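# Swap a fluorescent tube for an LED tube

## Task

Remove the old fluorescent tube from the light fixture and set it down lying flat on the carton's floor. The carton is loose, so by the end it must rest flat with all of it on the bench. Fit the LED tube so it is locked in both lampholders with its white face upward. Neither tube may break: a tube breaks if it moves quickly while no gripper holds it (for example, dropping more than a few centimetres) or while it touches anything other than the robot, and a broken tube means failure. Anything that stays in place only because the robot is holding it does not count. Finish by opening the grippers and moving the arms away. Nothing may be knocked or placed off the table.

## Robot and tools

ROBOT AND FRAME. There are two six-joint arms with parallel grippers, named left_arm and right_arm. They face each other across a table. All poses use one scene frame. Its origin is the table centre, the table top is at z = +0.020 m, and +z is up. The left_arm base is at (+0.150, +0.532, +0.128) m on the +y side, and the right_arm base is at (+0.112, -0.452, +0.086) m. The arm names do not match the left or right of any image. On each gripper the fingers extend along its +x axis and close along its y axis. end_effector_position is the point midway between the pads, 3 to 4 cm short of the fingertips. The printed value can be off, especially when the arm is stretched far.

JOINT ORDER. Every row and every per-joint list uses this order for each arm: waist, wrist yaw, shoulder, wrist pitch, elbow, wrist roll. In a row the gripper opening follows as the seventh number. Ranges in rad: waist -3.054 to 3.054, wrist yaw -1.571 to 1.571, shoulder 0.000 to 3.142, wrist pitch -1.571 to 1.571, elbow 0.000 to 2.356, wrist roll -3.142 to 3.142. The true end of a range can differ from these by 0.010 rad either way.

execute_actions(actions). actions is a list of actions. Each action is a table of 1 to 15 rows, and each row is a single list of 14 numbers covering both arms, each in [-1, 1]. The first 7 numbers are left_arm (six joints in the order above, then opening) and the last 7 are right_arm. Send all 14 even if one arm stays still. Each row lasts one step of 1/30 s. A table shorter than 15 rows repeats its final row, so every action lasts 0.5 s. The joint numbers are offsets, not poses. They are measured from the angles each joint had when that action began, not from the previous row. For the first action of a call, that means the most recent angles reported in the scene. Scale: 1.0 equals 0.9615 rad for waist, shoulder and elbow, 1.713 rad for wrist pitch, 1.767 rad for wrist yaw, and 1.728 rad for wrist roll. The opening is absolute: +1 is fully open (0.088 m pad gap), and the empty fingers touch near -0.80. Lower values do not close them further. Closing fully takes at least about 0.5 s. If an action would drive a joint more than 0.010 rad outward beyond its range end, counted from its start angles, that action is rejected for both arms. If the call is malformed, or its first action fails that check, nothing runs. A joint sent past its real end stops at the end, and the result may then say "joint sent to its limit". The absence of that line does not prove the joint has room left. An empty list simply returns the current state and images.

move(target, speed, blocking). target is one 14-number row laid out like the above. Its joint offsets are counted from the "Joint positions" in the latest result that printed them. The openings are absolute and applied at once. speed (0.01 to 2 rad/s, default 0.5) caps the joint with the longest way to go. All joints finish together, so the gripper moves along a curve. The move lasts 0.5 to 10 s and is cut short at 10 s. It does not steer around obstacles or the other arm. Faster motion or aiming further past a contact means a harder impact or push. With blocking=false the call returns after 0.5 s while motion continues. Until a result shows the move has ended, use only wait or stop. The extra "move:" line gives the ending (done, off_target, moving, held, fault), limits=held or limits=none, and the joint furthest from its target on each arm.

wait(seconds, 0 to 10) lets time run while holding the last command, and returns early if a move ends. stop() brakes a running move; a fast move needs more room to brake, and the fingers continue. zoom_image(camera, region) enlarges [x0, y0, x1, y1] pixels, up to 504 by 504, from cam_head_left, cam_head_right, cam_high, cam_low, cam_left_wrist or cam_right_wrist (each 504x504). read_manual(section="licences") returns only legal text. finished_scene(scene) takes the scene number and ends that scene permanently; call it only once the result will hold on its own.

RESULTS. Each arm gets a state line with gripper position (m), quat_wxyz and velocities. "Joint positions" and "Joint velocities" list the joints in the order above and then the pad gap in metres. "Joint targets" shows what the joints are currently being driven toward, and these can drift. grip_measured gives the opening on the command scale. It can be off by about 1 mm, and while squeezing something hard it reads up to 0.061 narrower. Also reported: joint torques, estimated external torques, "joint command not followed" (a clearance check altered targets), MOTOR HOT warnings from 50 °C, and OVER-TEMPERATURE or TORQUE FAULT lines.

MOTION LIMITS. Each step, targets may lead measured angles by at most 0.211 rad (waist, shoulder, elbow), 0.213 (wrist pitch), 0.267 (wrist yaw) and 0.228 (wrist roll). Targets are also scaled back if they would move the gripper more than 70 mm. Large motions therefore take several actions, and unfinished parts need recommanding. Friction can leave joints short, so check angles after each motion.

GRIPPING. To hold something, command roughly 0.07 below the current grip_measured; a smaller margin gives a lighter grip. Parts thinner than about 3 mm receive less force. Each pad pushes up to about 34-49 N, with a brief spike at first contact.

CAUTIONS. Both tubes are fragile: never let one drop, slide fast or knock into anything unless a gripper holds it. The carton can slide, so avoid bumping it and keep it fully on the bench. Keep the arms from hitting each other. Load limits in N m: waist 17.4, shoulder 21.6, elbow 21.5, wrist pitch 5.67, wrist yaw 5.65, wrist roll 5.3. A held object's weight counts toward them. Reaching one freezes the arm for 10 s and drops the rest of the call. Holding loads for long heats the motors, and at 95 °C the arm is halted and may go limp. Loose objects may occasionally be nudged. Move smoothly, avoid hard presses, and finish with the grippers open and the arms away from the work.

Each tool is called after "Call:" in YAML: its name, and indented under it one key for each argument.

## Session

Call:
execute_actions:
  actions: []

Scene clock: 0.00 s.
left_arm: end_effector_position=(+0.3123, +0.4052, +0.3331) grip_measured=+0.849 end_effector_quat_wxyz=(-0.528, +0.836, -0.150, +0.015) end_effector_velocity=(+0.000, +0.004, -0.000) end_effector_angular_velocity=(-0.003, -0.004, +0.020) | right_arm: end_effector_position=(-0.1251, -0.2544, +0.1972) grip_measured=+0.820 end_effector_quat_wxyz=(+0.156, +0.457, +0.806, -0.341) end_effector_velocity=(-0.001, -0.003, -0.002) end_effector_angular_velocity=(-0.011, -0.004, +0.020)
Joint names: [waist, wrist yaw, shoulder, wrist pitch, elbow, wrist roll]
Joint positions: left_arm=[ 0.029 -1.071  0.381 -0.212  0.311 -2.282  0.081] | right_arm=[ 0.995  0.24   1.109  0.046  0.444 -2.459  0.079]
Joint velocities: left_arm=[-0.002 -0.022 -0.007 -0.007 -0.002 -0.007  0.   ] | right_arm=[-0.002 -0.022 -0.002 -0.007 -0.002 -0.007 -0.   ]
Joint torques (N m, as the arm reports them, + toward a larger angle): no reading
External joint torques (N m, as the arm's controller estimates them; a push from outside toward a larger angle lowers the number): no reading
Heat: left arm: hottest shoulder 23 °C (+0.0 °C/min); right arm: hottest shoulder 23 °C (+0.0 °C/min).
Joint targets: left_arm=[0.029 -1.071 0.381 -0.212 0.311 -2.282] | right_arm=[0.995 0.240 1.109 0.046 0.444 -2.459]

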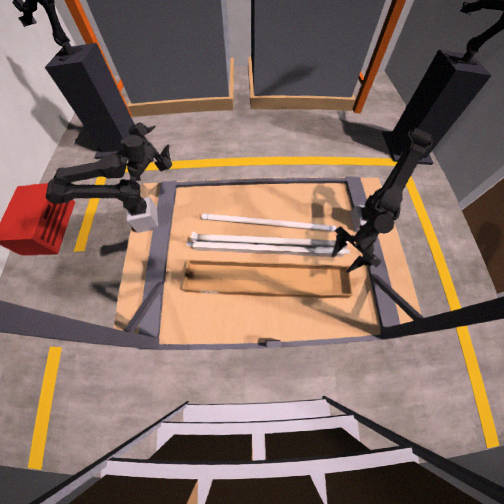

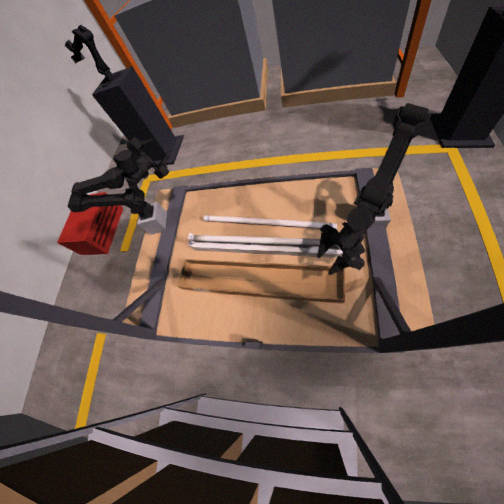

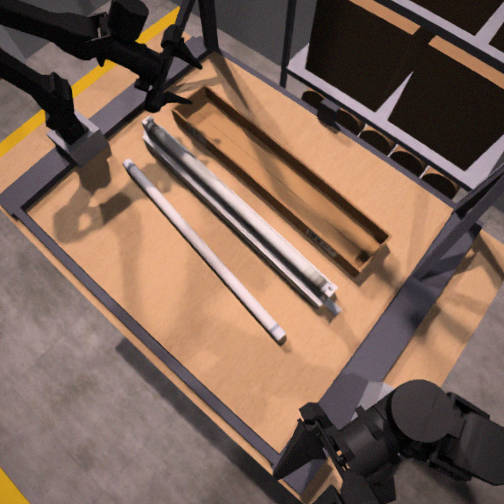

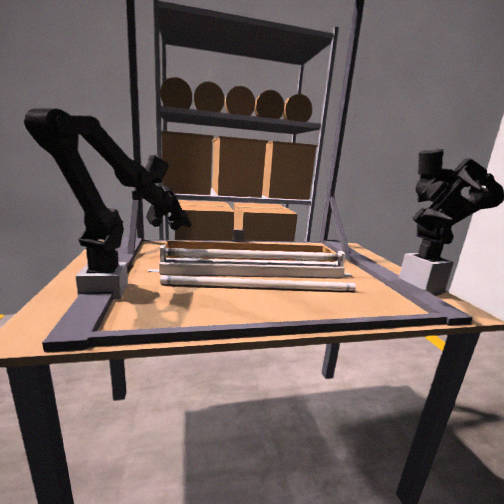

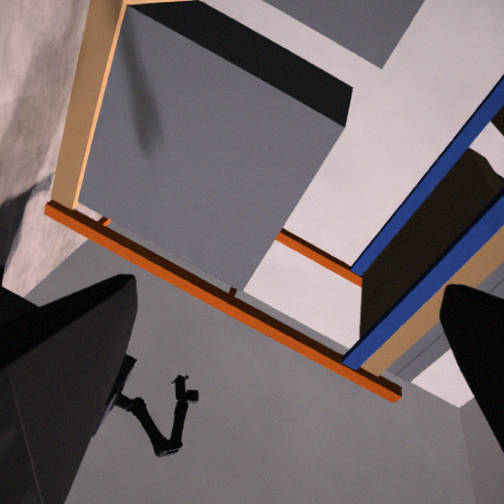

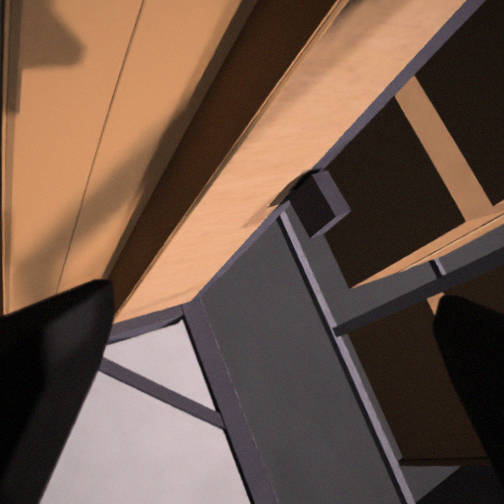

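Call:
zoom_image:
  camera: "cam_high"
  region: [230, 220, 400, 360]

Call:
zoom_image:
  camera: "cam_high"
  region: [100, 80, 240, 200]

Call:
zoom_image:
  camera: "cam_low"
  region: [130, 220, 380, 310]

Call:
zoom_image:
  camera: "cam_head_left"
  region: [110, 170, 400, 350]

Region (230, 220, 400, 360) of cam_high's 504x504 image, scaled by 2.965, with more detail than that image has; it fills the top 415 rows of this view, and the rest is white.

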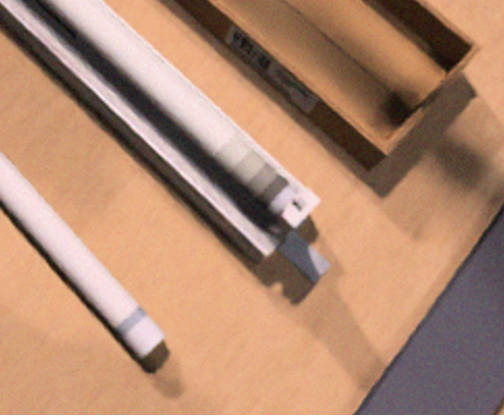

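Region (100, 80, 240, 200) of cam_high's 504x504 image, scaled by 3.600, with more detail than that image has; it fills the top 432 rows of this view, and the rest is white.

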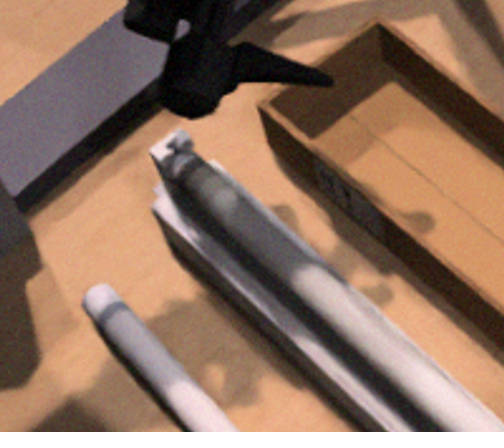

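Region (130, 220, 380, 310) of cam_low's 504x504 image, scaled by 2.016, with more detail than that image has; it fills the top 181 rows of this view, and the rest is white.

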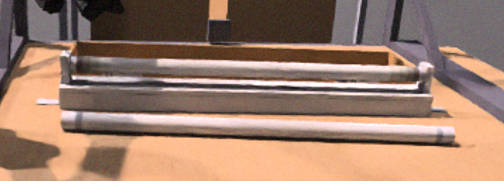

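Region (110, 170, 400, 350) of cam_head_left's 504x504 image, scaled by 1.738, with more detail than that image has; it fills the top 313 rows of this view, and the rest is white.

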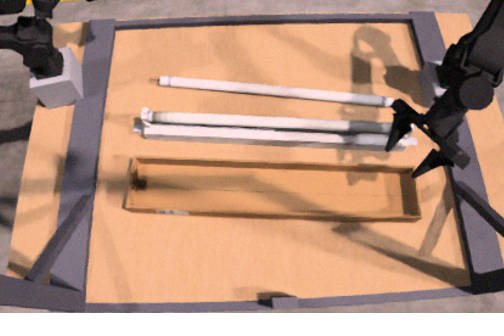

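Call:
move:
  target: [0,0,0,0,0,0,0.85,-0.461,-0.136,0.249,-0.783,0.653,-0.076,0.85]
  speed: 1

Scene clock: 42.57 s.
left_arm: end_effector_position=(+0.3123, +0.4052, +0.3331) grip_measured=+0.849 end_effector_quat_wxyz=(-0.528, +0.836, -0.150, +0.015) end_effector_velocity=(+0.000, +0.001, -0.002) end_effector_angular_velocity=(-0.023, +0.010, +0.009) | right_arm: end_effector_position=(+0.0013, -0.2713, +0.2185) grip_measured=+0.848 end_effector_quat_wxyz=(+0.500, +0.502, +0.499, -0.499) end_effector_velocity=(-0.001, -0.003, -0.000) end_effector_angular_velocity=(-0.018, +0.015, -0.010)
Joint names: [waist, wrist yaw, shoulder, wrist pitch, elbow, wrist roll]
Joint positions: left_arm=[ 0.029 -1.071  0.381 -0.212  0.311 -2.282  0.081] | right_arm=[ 0.555  0.004  1.339 -1.294  1.062 -2.587  0.081]
Joint velocities: left_arm=[-0.002 -0.007  0.002 -0.007 -0.002 -0.037  0.   ] | right_arm=[-0.002 -0.022 -0.002 -0.007 -0.002  0.007 -0.   ]
Joint torques (N m, as the arm reports them, + toward a larger angle): left_arm=[-0.04 -0.2   0.3   1.23  7.12  0.06] | right_arm=[-0.1  -0.18 -3.26  0.15  7.96 -0.15]
External joint torques (N m, as the arm's controller estimates them; a push from outside toward a larger angle lowers the number): left_arm=[-0.03 -0.02 -0.07 -0.15  0.39  0.01] | right_arm=[-0.14 -0.15  0.6  -0.07  2.38 -0.15]
Heat: left arm: hottest elbow 25 °C (+2.8 °C/min); right arm: hottest wrist pitch 27 °C (+5.6 °C/min).
Joint targets: left_arm=[0.029 -1.071 0.381 -0.212 0.311 -2.282] | right_arm=[0.551 -0.000 1.348 -1.296 1.072 -2.591]
move: done; limits=none; left_arm: farthest joint: the waist, 0.000 radians from its target (0.000 radians at the start); right_arm: farthest joint: the shoulder, 0.009 radians from its target (0.240 radians at the start)

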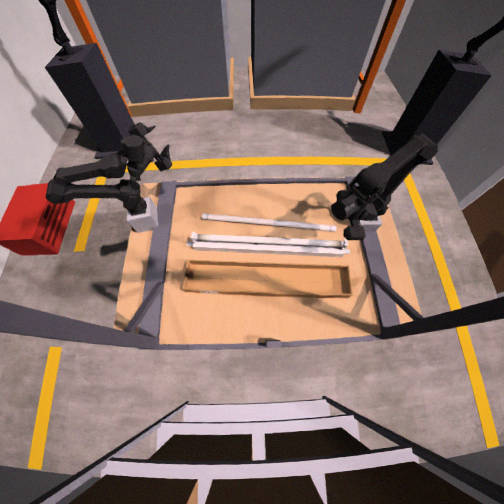

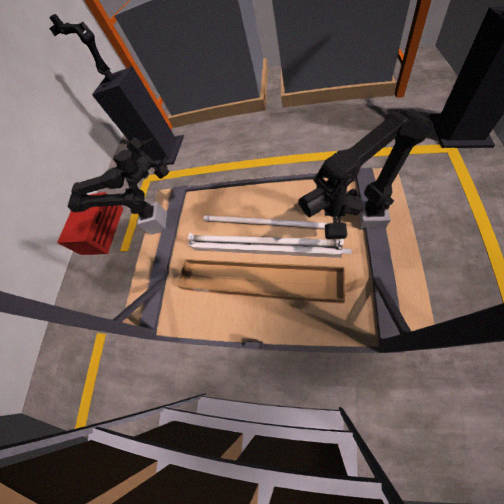

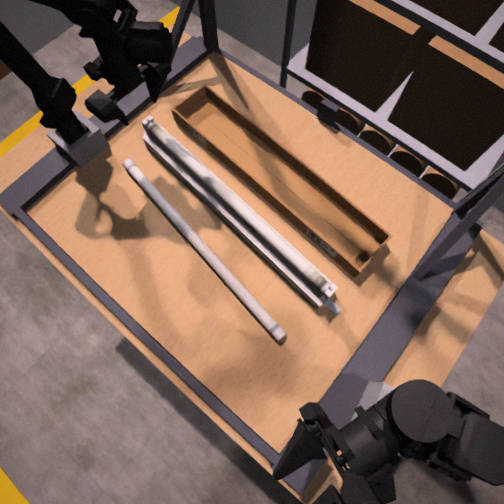

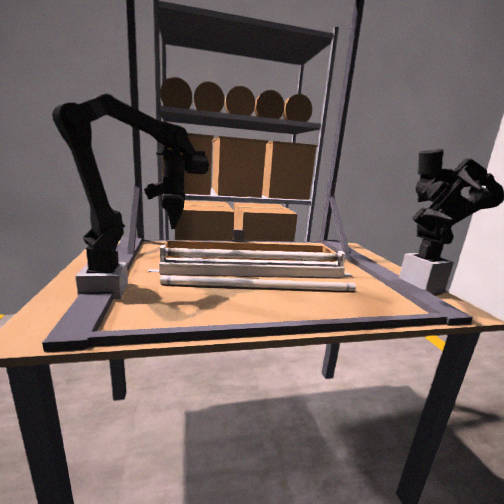

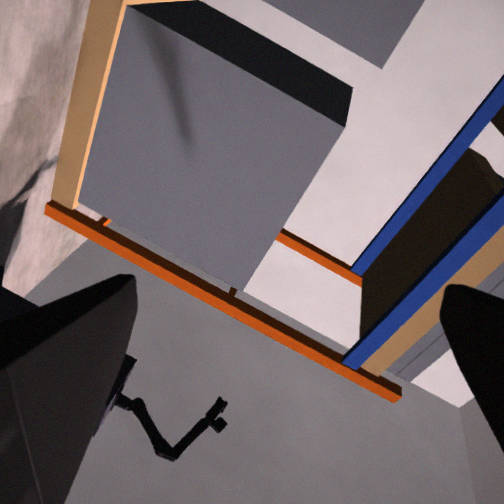

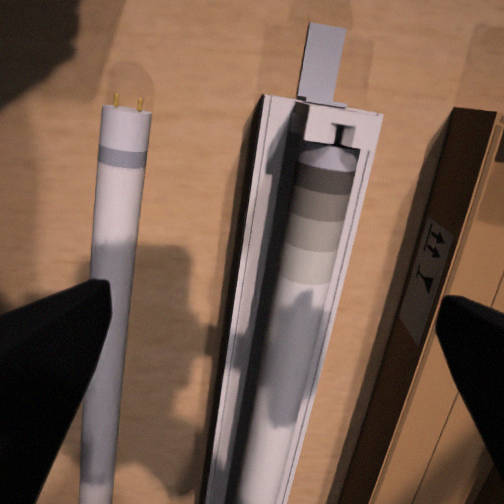

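Call:
move:
  target: [0,0,0,0,0,0,0.85,-0.15,0,0.45,0.02,0.47,1,0.6]
  speed: 1.5

Call:
move:
  target: [0,0,0,0,0,0,0.85,-0.158,0,0.5,0.02,0.405,0.647,0.6]
  speed: 1.2

Scene clock: 59.33 s.
left_arm: end_effector_position=(+0.3123, +0.4052, +0.3331) grip_measured=+0.849 end_effector_quat_wxyz=(-0.528, +0.836, -0.150, +0.015) end_effector_velocity=(+0.000, +0.004, -0.003) end_effector_angular_velocity=(+0.016, +0.001, +0.020) | right_arm: end_effector_position=(-0.0213, -0.1455, +0.2271) grip_measured=+0.602 end_effector_quat_wxyz=(+0.122, -0.690, +0.087, +0.709) end_effector_velocity=(+0.000, -0.006, -0.000) end_effector_angular_velocity=(-0.023, -0.002, +0.010)
Joint names: [waist, wrist yaw, shoulder, wrist pitch, elbow, wrist roll]
Joint positions: left_arm=[ 0.029 -1.071  0.381 -0.212  0.311 -2.282  0.081] | right_arm=[ 0.414  0.004  1.759 -1.261  1.505 -0.863  0.069]
Joint velocities: left_arm=[-0.002 -0.022 -0.002 -0.022 -0.002 -0.007 -0.   ] | right_arm=[ 0.002 -0.007 -0.002 -0.022 -0.002 -0.007 -0.   ]
Joint torques (N m, as the arm reports them, + toward a larger angle): left_arm=[-0.04 -0.2   0.29  1.23  7.11  0.05] | right_arm=[-0.21 -0.02 -6.63  0.49  8.21  0.07]
External joint torques (N m, as the arm's controller estimates them; a push from outside toward a larger angle lowers the number): left_arm=[-0.05 -0.01 -0.05 -0.16  0.36  0.  ] | right_arm=[-0.29  0.03  0.55  0.09  2.45  0.07]
Heat: left arm: hottest elbow 26 °C (+3.0 °C/min); right arm: hottest elbow 27 °C (+4.0 °C/min).
Joint targets: left_arm=[0.029 -1.071 0.381 -0.212 0.311 -2.282] | right_arm=[0.411 0.004 1.772 -1.259 1.515 -0.859]
move: off_target (right_arm); limits=none; left_arm: farthest joint: the waist, 0.000 radians from its target (0.000 radians at the start); right_arm: farthest joint: the shoulder, 0.013 radians from its target (0.432 radians at the start)

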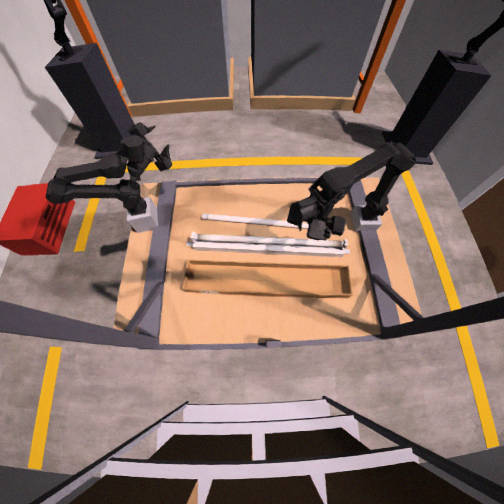

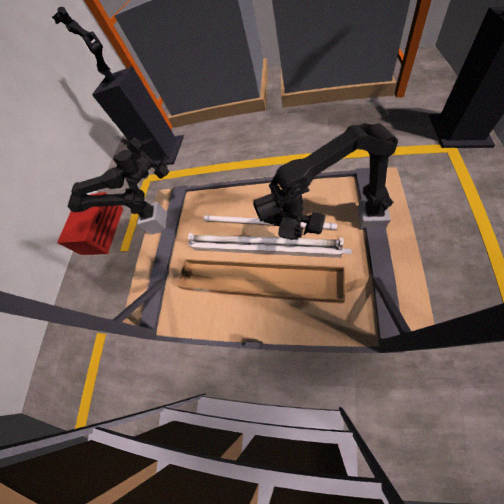

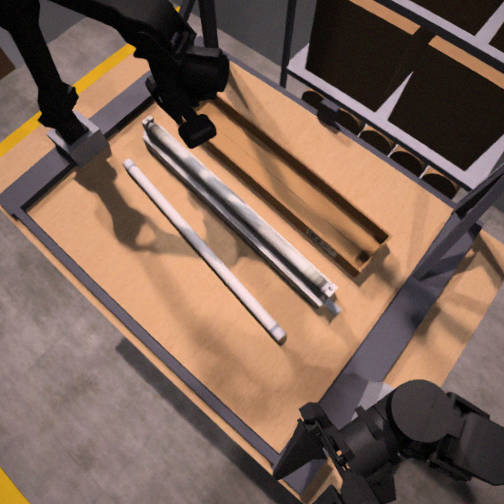

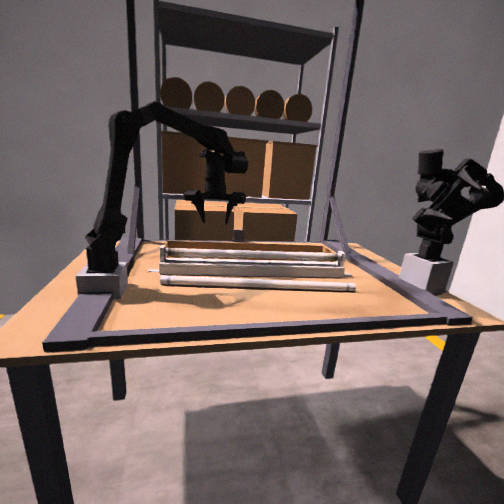

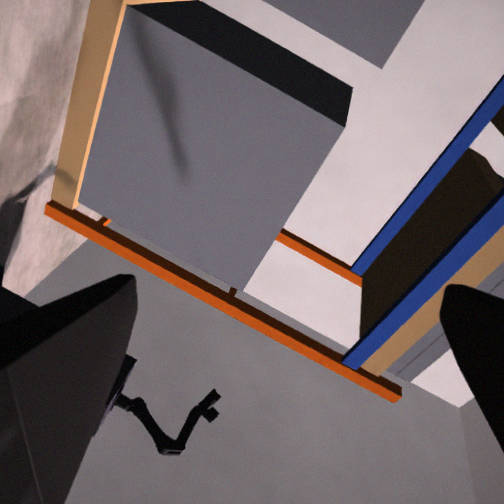

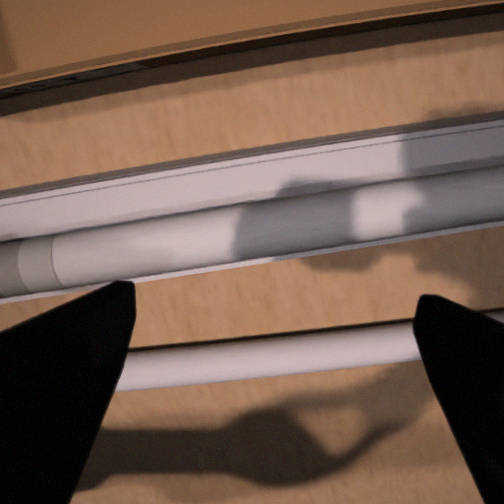

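Scene clock: 61.10 s.
left_arm: end_effector_position=(+0.3123, +0.4052, +0.3331) grip_measured=+0.849 end_effector_quat_wxyz=(-0.528, +0.836, -0.150, +0.015) end_effector_velocity=(-0.001, -0.004, -0.001) end_effector_angular_velocity=(-0.025, +0.011, -0.021) | right_arm: end_effector_position=(+0.0001, -0.0339, +0.1561) grip_measured=+0.602 end_effector_quat_wxyz=(+0.499, -0.502, +0.495, +0.504) end_effector_velocity=(-0.000, +0.001, -0.002) end_effector_angular_velocity=(+0.000, +0.008, +0.005)
Joint names: [waist, wrist yaw, shoulder, wrist pitch, elbow, wrist roll]
Joint positions: left_arm=[ 0.029 -1.071  0.381 -0.212  0.311 -2.282  0.081] | right_arm=[ 0.264  0.004  2.223 -1.228  1.886  0.252  0.069]
Joint velocities: left_arm=[-0.002  0.022  0.002  0.007 -0.002 -0.022 -0.   ] | right_arm=[-0.002 -0.007  0.002  0.007 -0.002 -0.007 -0.   ]
Joint torques (N m, as the arm reports them, + toward a larger angle): left_arm=[-0.04 -0.2   0.29  1.23  7.11  0.06] | right_arm=[-0.08  0.05 -9.44  0.41  7.97  0.12]
External joint torques (N m, as the arm's controller estimates them; a push from outside toward a larger angle lowers the number): left_arm=[-0.04 -0.02 -0.08 -0.16  0.37  0.01] | right_arm=[-0.14  0.04  0.92  0.05  2.22  0.12]
Heat: left arm: hottest elbow 26 °C (+3.1 °C/min); right arm: hottest elbow 27 °C (+3.1 °C/min).
Joint targets: left_arm=[0.029 -1.071 0.381 -0.212 0.311 -2.282] | right_arm=[0.262 0.004 2.240 -1.227 1.895 0.255]
move: off_target (right_arm); limits=none; left_arm: farthest joint: the waist, 0.000 radians from its target (0.000 radians at the start); right_arm: farthest joint: the shoulder, 0.016 radians from its target (0.481 radians at the start)

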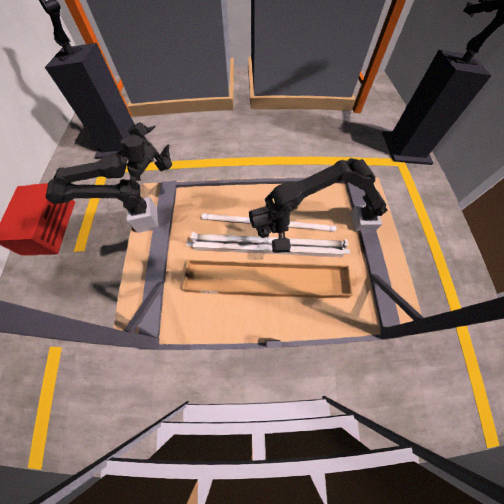

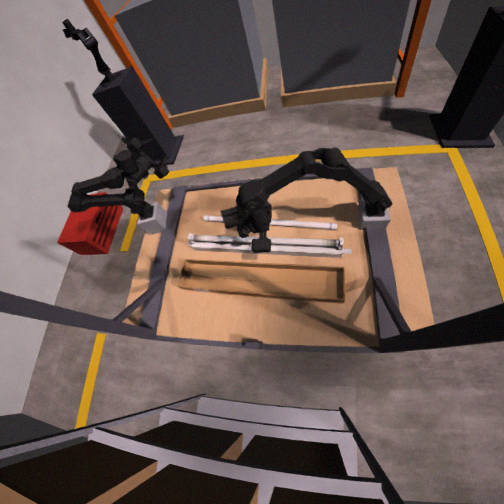

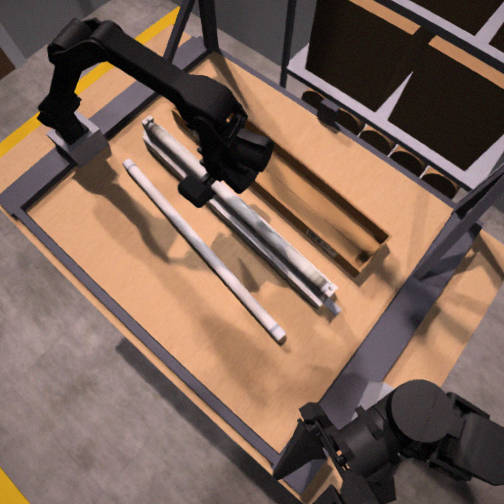

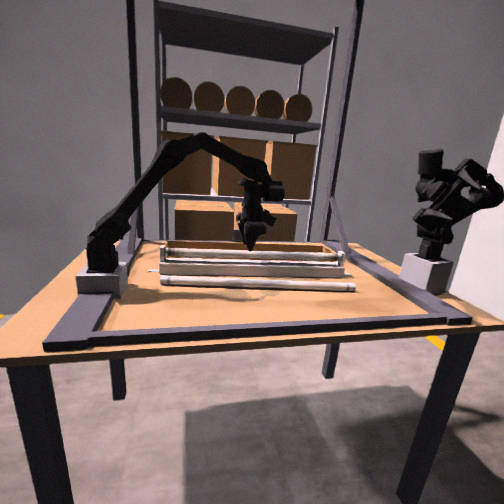

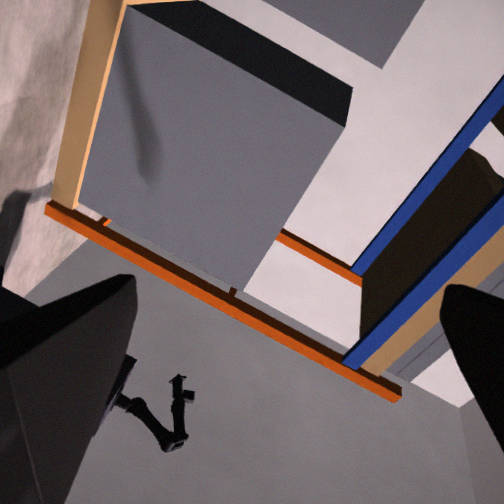

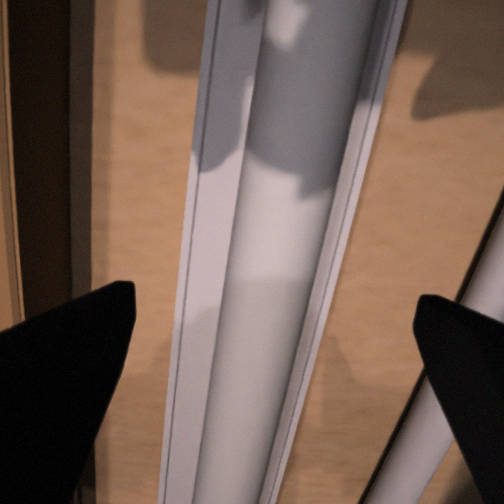

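Call:
move:
  target: [0,0,0,0,0,0,0.85,0,0,0.045,0.079,-0.114,0.04,0.2]
  speed: 0.3

Call:
zoom_image:
  camera: "cam_low"
  region: [200, 190, 360, 300]

Scene clock: 79.90 s.
left_arm: end_effector_position=(+0.3123, +0.4052, +0.3331) grip_measured=+0.849 end_effector_quat_wxyz=(-0.528, +0.836, -0.150, +0.015) end_effector_velocity=(+0.001, +0.002, -0.001) end_effector_angular_velocity=(+0.015, -0.002, +0.009) | right_arm: end_effector_position=(-0.0002, -0.0326, +0.1190) grip_measured=+0.203 end_effector_quat_wxyz=(+0.516, -0.484, +0.511, +0.488) end_effector_velocity=(-0.002, -0.001, +0.002) end_effector_angular_velocity=(-0.008, +0.020, +0.020)
Joint names: [waist, wrist yaw, shoulder, wrist pitch, elbow, wrist roll]
Joint positions: left_arm=[ 0.029 -1.071  0.381 -0.212  0.311 -2.282  0.081] | right_arm=[ 0.264  0.004  2.252 -1.095  1.785  0.317  0.049]
Joint velocities: left_arm=[ 0.002 -0.007 -0.002 -0.007 -0.002  0.007 -0.   ] | right_arm=[-0.002 -0.022 -0.002 -0.007  0.002 -0.022 -0.   ]
Joint torques (N m, as the arm reports them, + toward a larger angle): left_arm=[-0.04 -0.2   0.3   1.23  7.12  0.05] | right_arm=[ 0.2   0.06 -9.49  0.39  6.02  0.08]
External joint torques (N m, as the arm's controller estimates them; a push from outside toward a larger angle lowers the number): left_arm=[-0.06 -0.02 -0.07 -0.14  0.44  0.  ] | right_arm=[0.18 0.05 0.93 0.05 0.41 0.09]
Heat: left arm: hottest elbow 26 °C (+3.0 °C/min); right arm: hottest shoulder 29 °C (+3.0 °C/min).
Joint targets: left_arm=[0.029 -1.071 0.381 -0.212 0.311 -2.282] | right_arm=[0.264 0.004 2.266 -1.093 1.776 0.321]
move: off_target (right_arm); limits=none; left_arm: farthest joint: the waist, 0.000 radians from its target (0.000 radians at the start); right_arm: farthest joint: the shoulder, 0.014 radians from its target (0.043 radians at the start)

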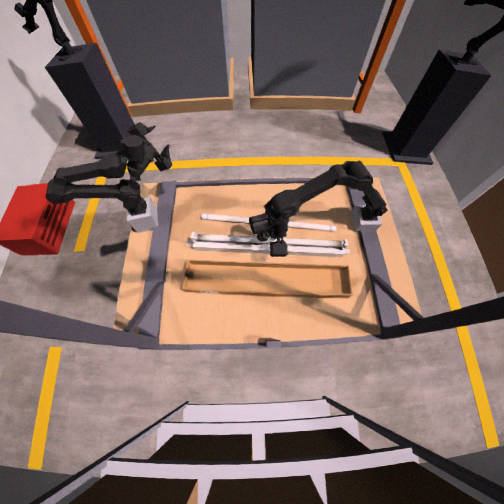

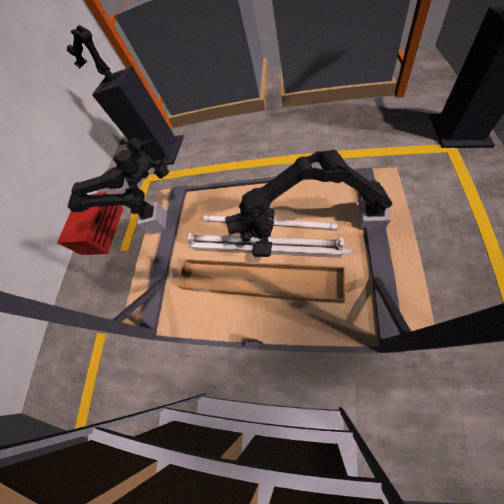

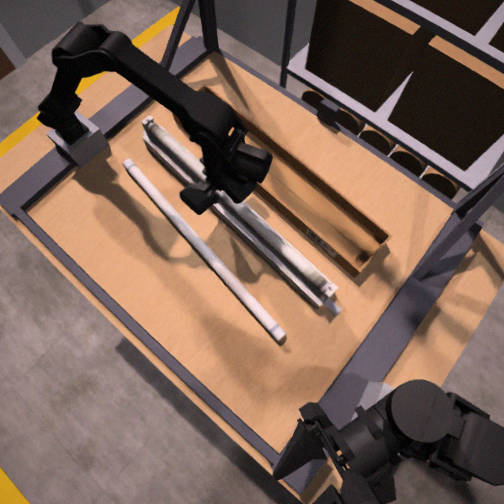

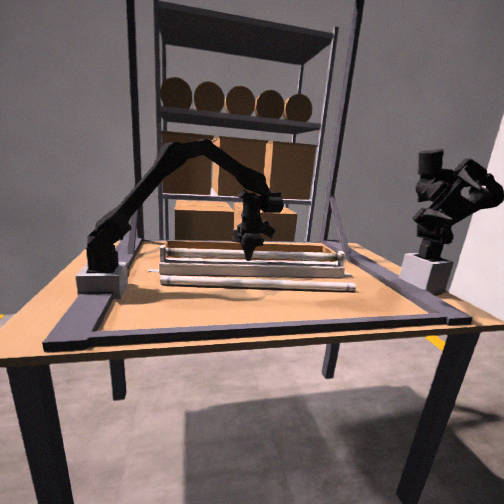

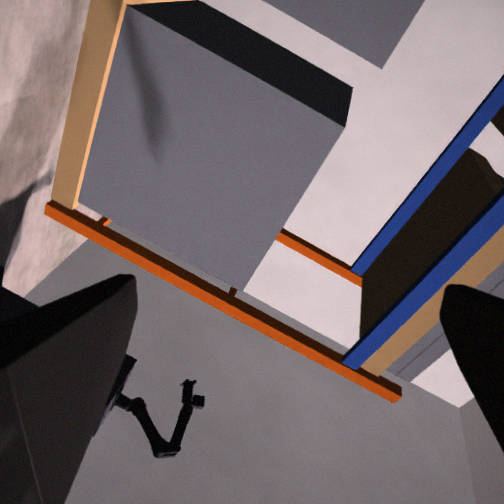

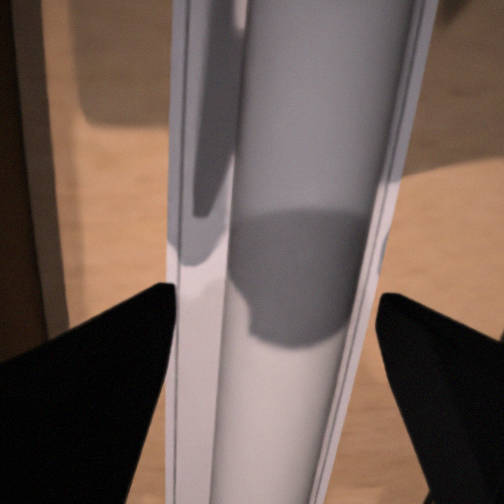

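Region (200, 190, 360, 300) of cam_low's 504x504 image, scaled by 3.150, with more detail than that image has; it fills the top 346 rows of this view, and the rest is white.

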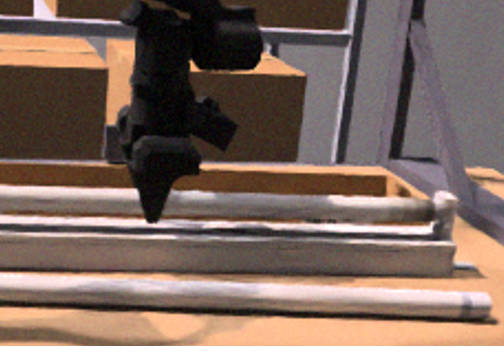

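Call:
move:
  target: [0,0,0,0,0,0,0.85,-0.01,0,0,0,0,0.01,-0.3]
  speed: 0.1

Call:
zoom_image:
  camera: "cam_low"
  region: [220, 220, 290, 290]

Scene clock: 87.17 s.
left_arm: end_effector_position=(+0.3123, +0.4052, +0.3331) grip_measured=+0.849 end_effector_quat_wxyz=(-0.528, +0.836, -0.150, +0.015) end_effector_velocity=(-0.001, -0.001, +0.000) end_effector_angular_velocity=(+0.009, +0.001, -0.010) | right_arm: end_effector_position=(-0.0001, -0.0324, +0.1190) grip_measured=-0.294 end_effector_quat_wxyz=(+0.519, -0.480, +0.515, +0.485) end_effector_velocity=(+0.000, -0.001, +0.002) end_effector_angular_velocity=(-0.000, -0.008, -0.005)
Joint names: [waist, wrist yaw, shoulder, wrist pitch, elbow, wrist roll]
Joint positions: left_arm=[ 0.029 -1.071  0.381 -0.212  0.311 -2.282  0.081] | right_arm=[ 0.264  0.003  2.252 -1.094  1.785  0.332  0.025]
Joint velocities: left_arm=[-0.002  0.007 -0.002 -0.007  0.002  0.007  0.   ] | right_arm=[ 0.002  0.007 -0.002 -0.007  0.002  0.007 -0.001]
Joint torques (N m, as the arm reports them, + toward a larger angle): left_arm=[-0.04 -0.19  0.29  1.23  7.12  0.06] | right_arm=[ -0.63   0.11 -11.22   0.29   6.87   0.08]
External joint torques (N m, as the arm's controller estimates them; a push from outside toward a larger angle lowers the number): left_arm=[-0.02 -0.02 -0.08 -0.15  0.39  0.01] | right_arm=[-0.68  0.1  -0.9  -0.05  1.28  0.08]
Heat: left arm: hottest elbow 27 °C (+3.0 °C/min); right arm: hottest shoulder 31 °C (+5.1 °C/min).
Joint targets: left_arm=[0.029 -1.071 0.381 -0.212 0.311 -2.282] | right_arm=[0.255 0.004 2.252 -1.095 1.785 0.335]
move: done; limits=none; left_arm: farthest joint: the waist, 0.000 radians from its target (0.000 radians at the start); right_arm: farthest joint: the waist, 0.009 radians from its target (0.010 radians at the start)

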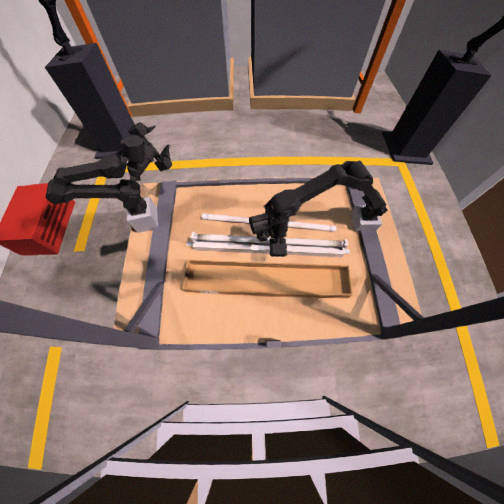

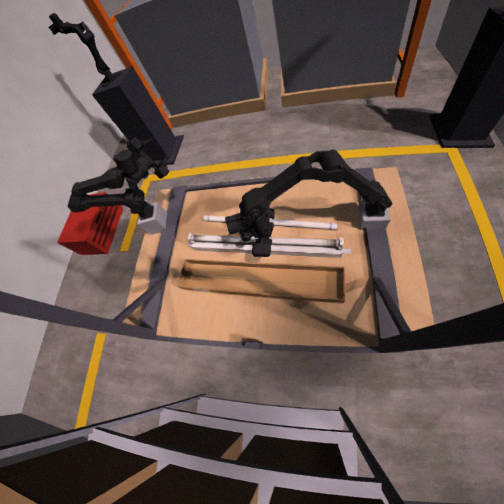

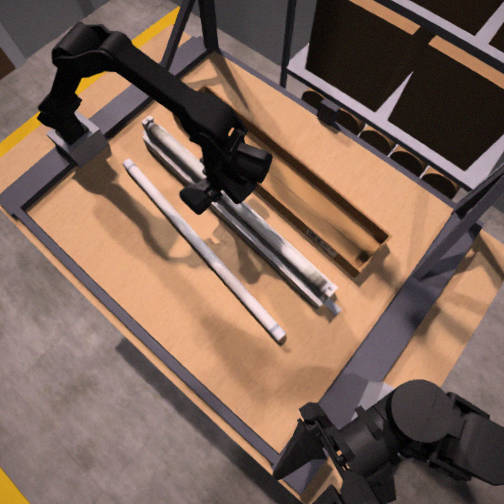

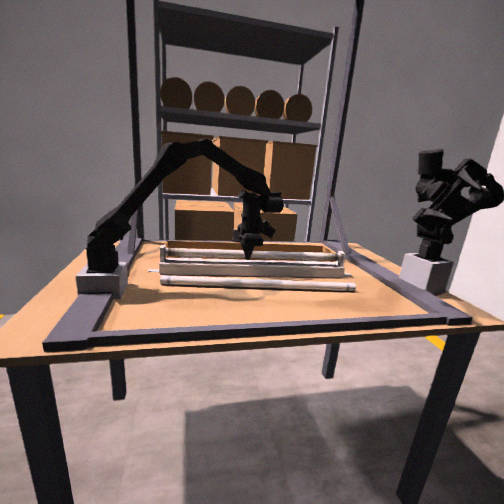

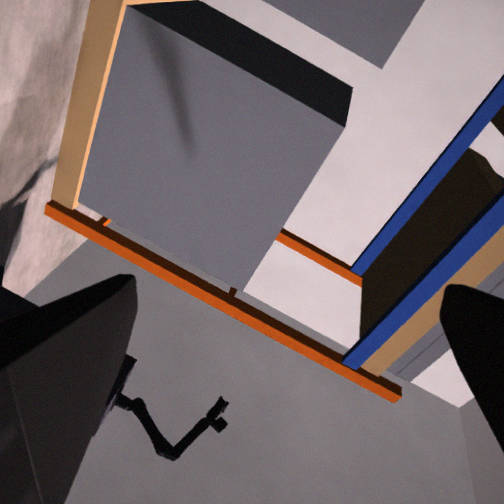

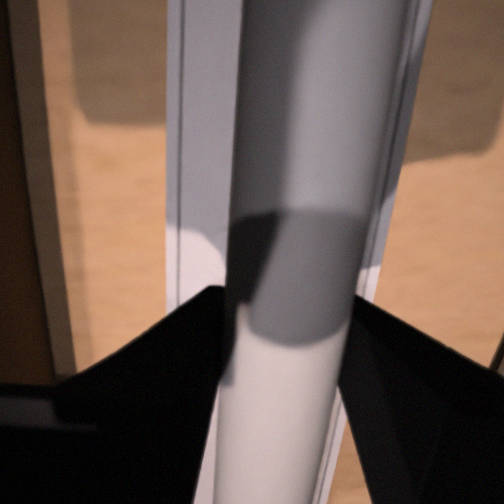

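Region (220, 220, 290, 290) of cam_low's 504x504 image, scaled by 7.200, with more detail than that image has.

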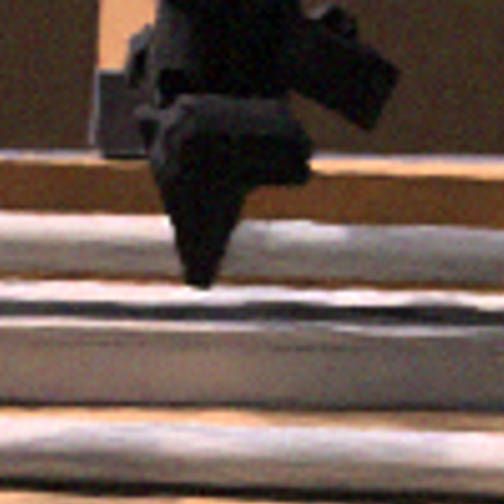

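Call:
move:
  target: [0,0,0,0,0,0,0.85,-0.115,-0.147,-0.062,0.065,-0.122,-0.056,-0.37]
  speed: 0.2

Scene clock: 139.27 s.
left_arm: end_effector_position=(+0.3123, +0.4052, +0.3331) grip_measured=+0.849 end_effector_quat_wxyz=(-0.528, +0.836, -0.150, +0.015) end_effector_velocity=(-0.001, -0.002, -0.002) end_effector_angular_velocity=(+0.014, +0.002, -0.015) | right_arm: end_effector_position=(+0.0055, -0.0315, +0.1177) grip_measured=-0.325 end_effector_quat_wxyz=(+0.449, -0.410, +0.576, +0.547) end_effector_velocity=(+0.002, -0.002, +0.000) end_effector_angular_velocity=(-0.008, -0.008, -0.010)
Joint names: [waist, wrist yaw, shoulder, wrist pitch, elbow, wrist roll]
Joint positions: left_arm=[ 0.029 -1.071  0.381 -0.212  0.311 -2.282  0.081] | right_arm=[ 0.161 -0.257  2.205 -0.983  1.679  0.237  0.023]
Joint velocities: left_arm=[-0.007  0.007 -0.002 -0.007 -0.002  0.007 -0.   ] | right_arm=[-0.002  0.007 -0.002 -0.007 -0.002  0.007  0.   ]
Joint torques (N m, as the arm reports them, + toward a larger angle): left_arm=[-0.04 -0.2   0.29  1.23  7.11  0.06] | right_arm=[ -0.72  -0.17 -12.4    0.33   5.51  -0.09]
External joint torques (N m, as the arm's controller estimates them; a push from outside toward a larger angle lowers the number): left_arm=[-0.02 -0.03 -0.07 -0.16  0.37  0.01] | right_arm=[-0.72  0.   -2.28 -0.12 -0.12 -0.07]
Heat: left arm: hottest elbow 28 °C (+2.0 °C/min); right arm: hottest shoulder 40 °C (+11.1 °C/min).
Joint targets: left_arm=[0.029 -1.071 0.381 -0.212 0.311 -2.282] | right_arm=[0.153 -0.257 2.193 -0.983 1.667 0.235]
move: off_target (right_arm); limits=none; left_arm: farthest joint: the waist, 0.000 radians from its target (0.000 radians at the start); right_arm: farthest joint: the shoulder, 0.013 radians from its target (0.060 radians at the start)

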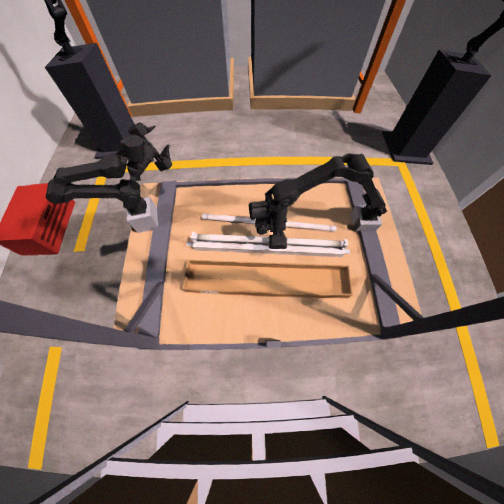

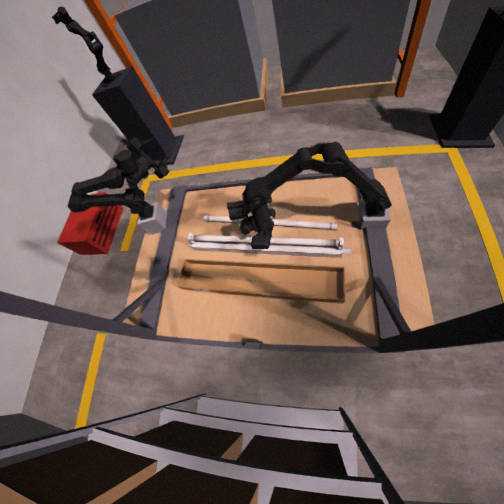

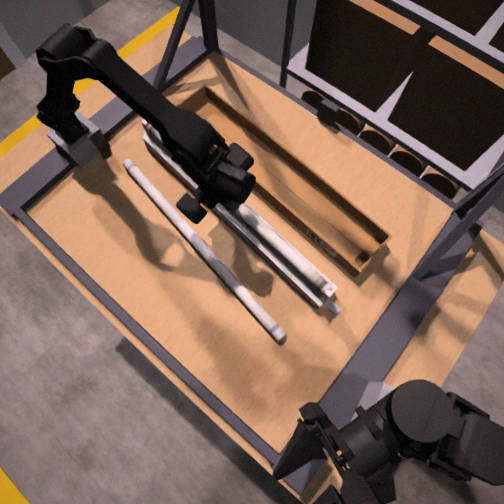

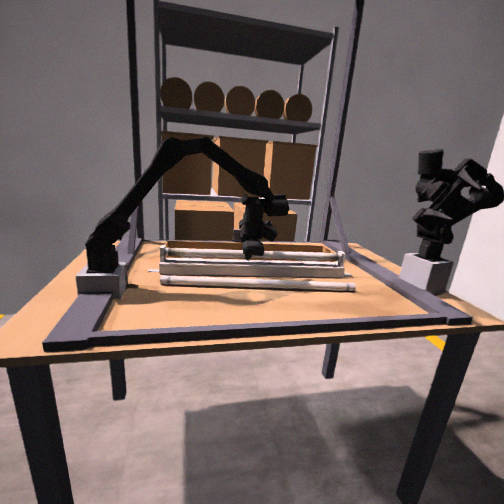

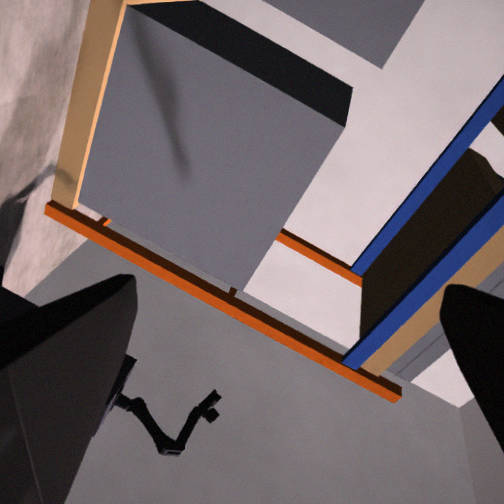

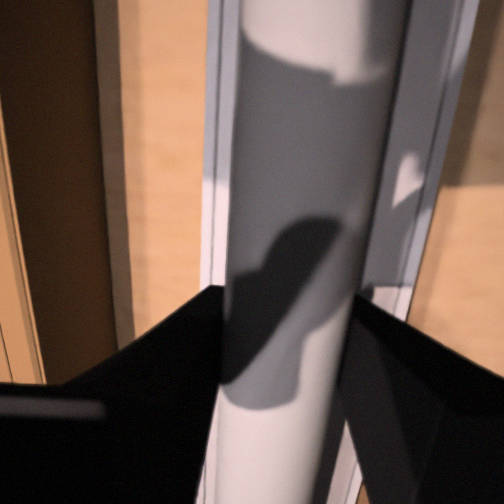

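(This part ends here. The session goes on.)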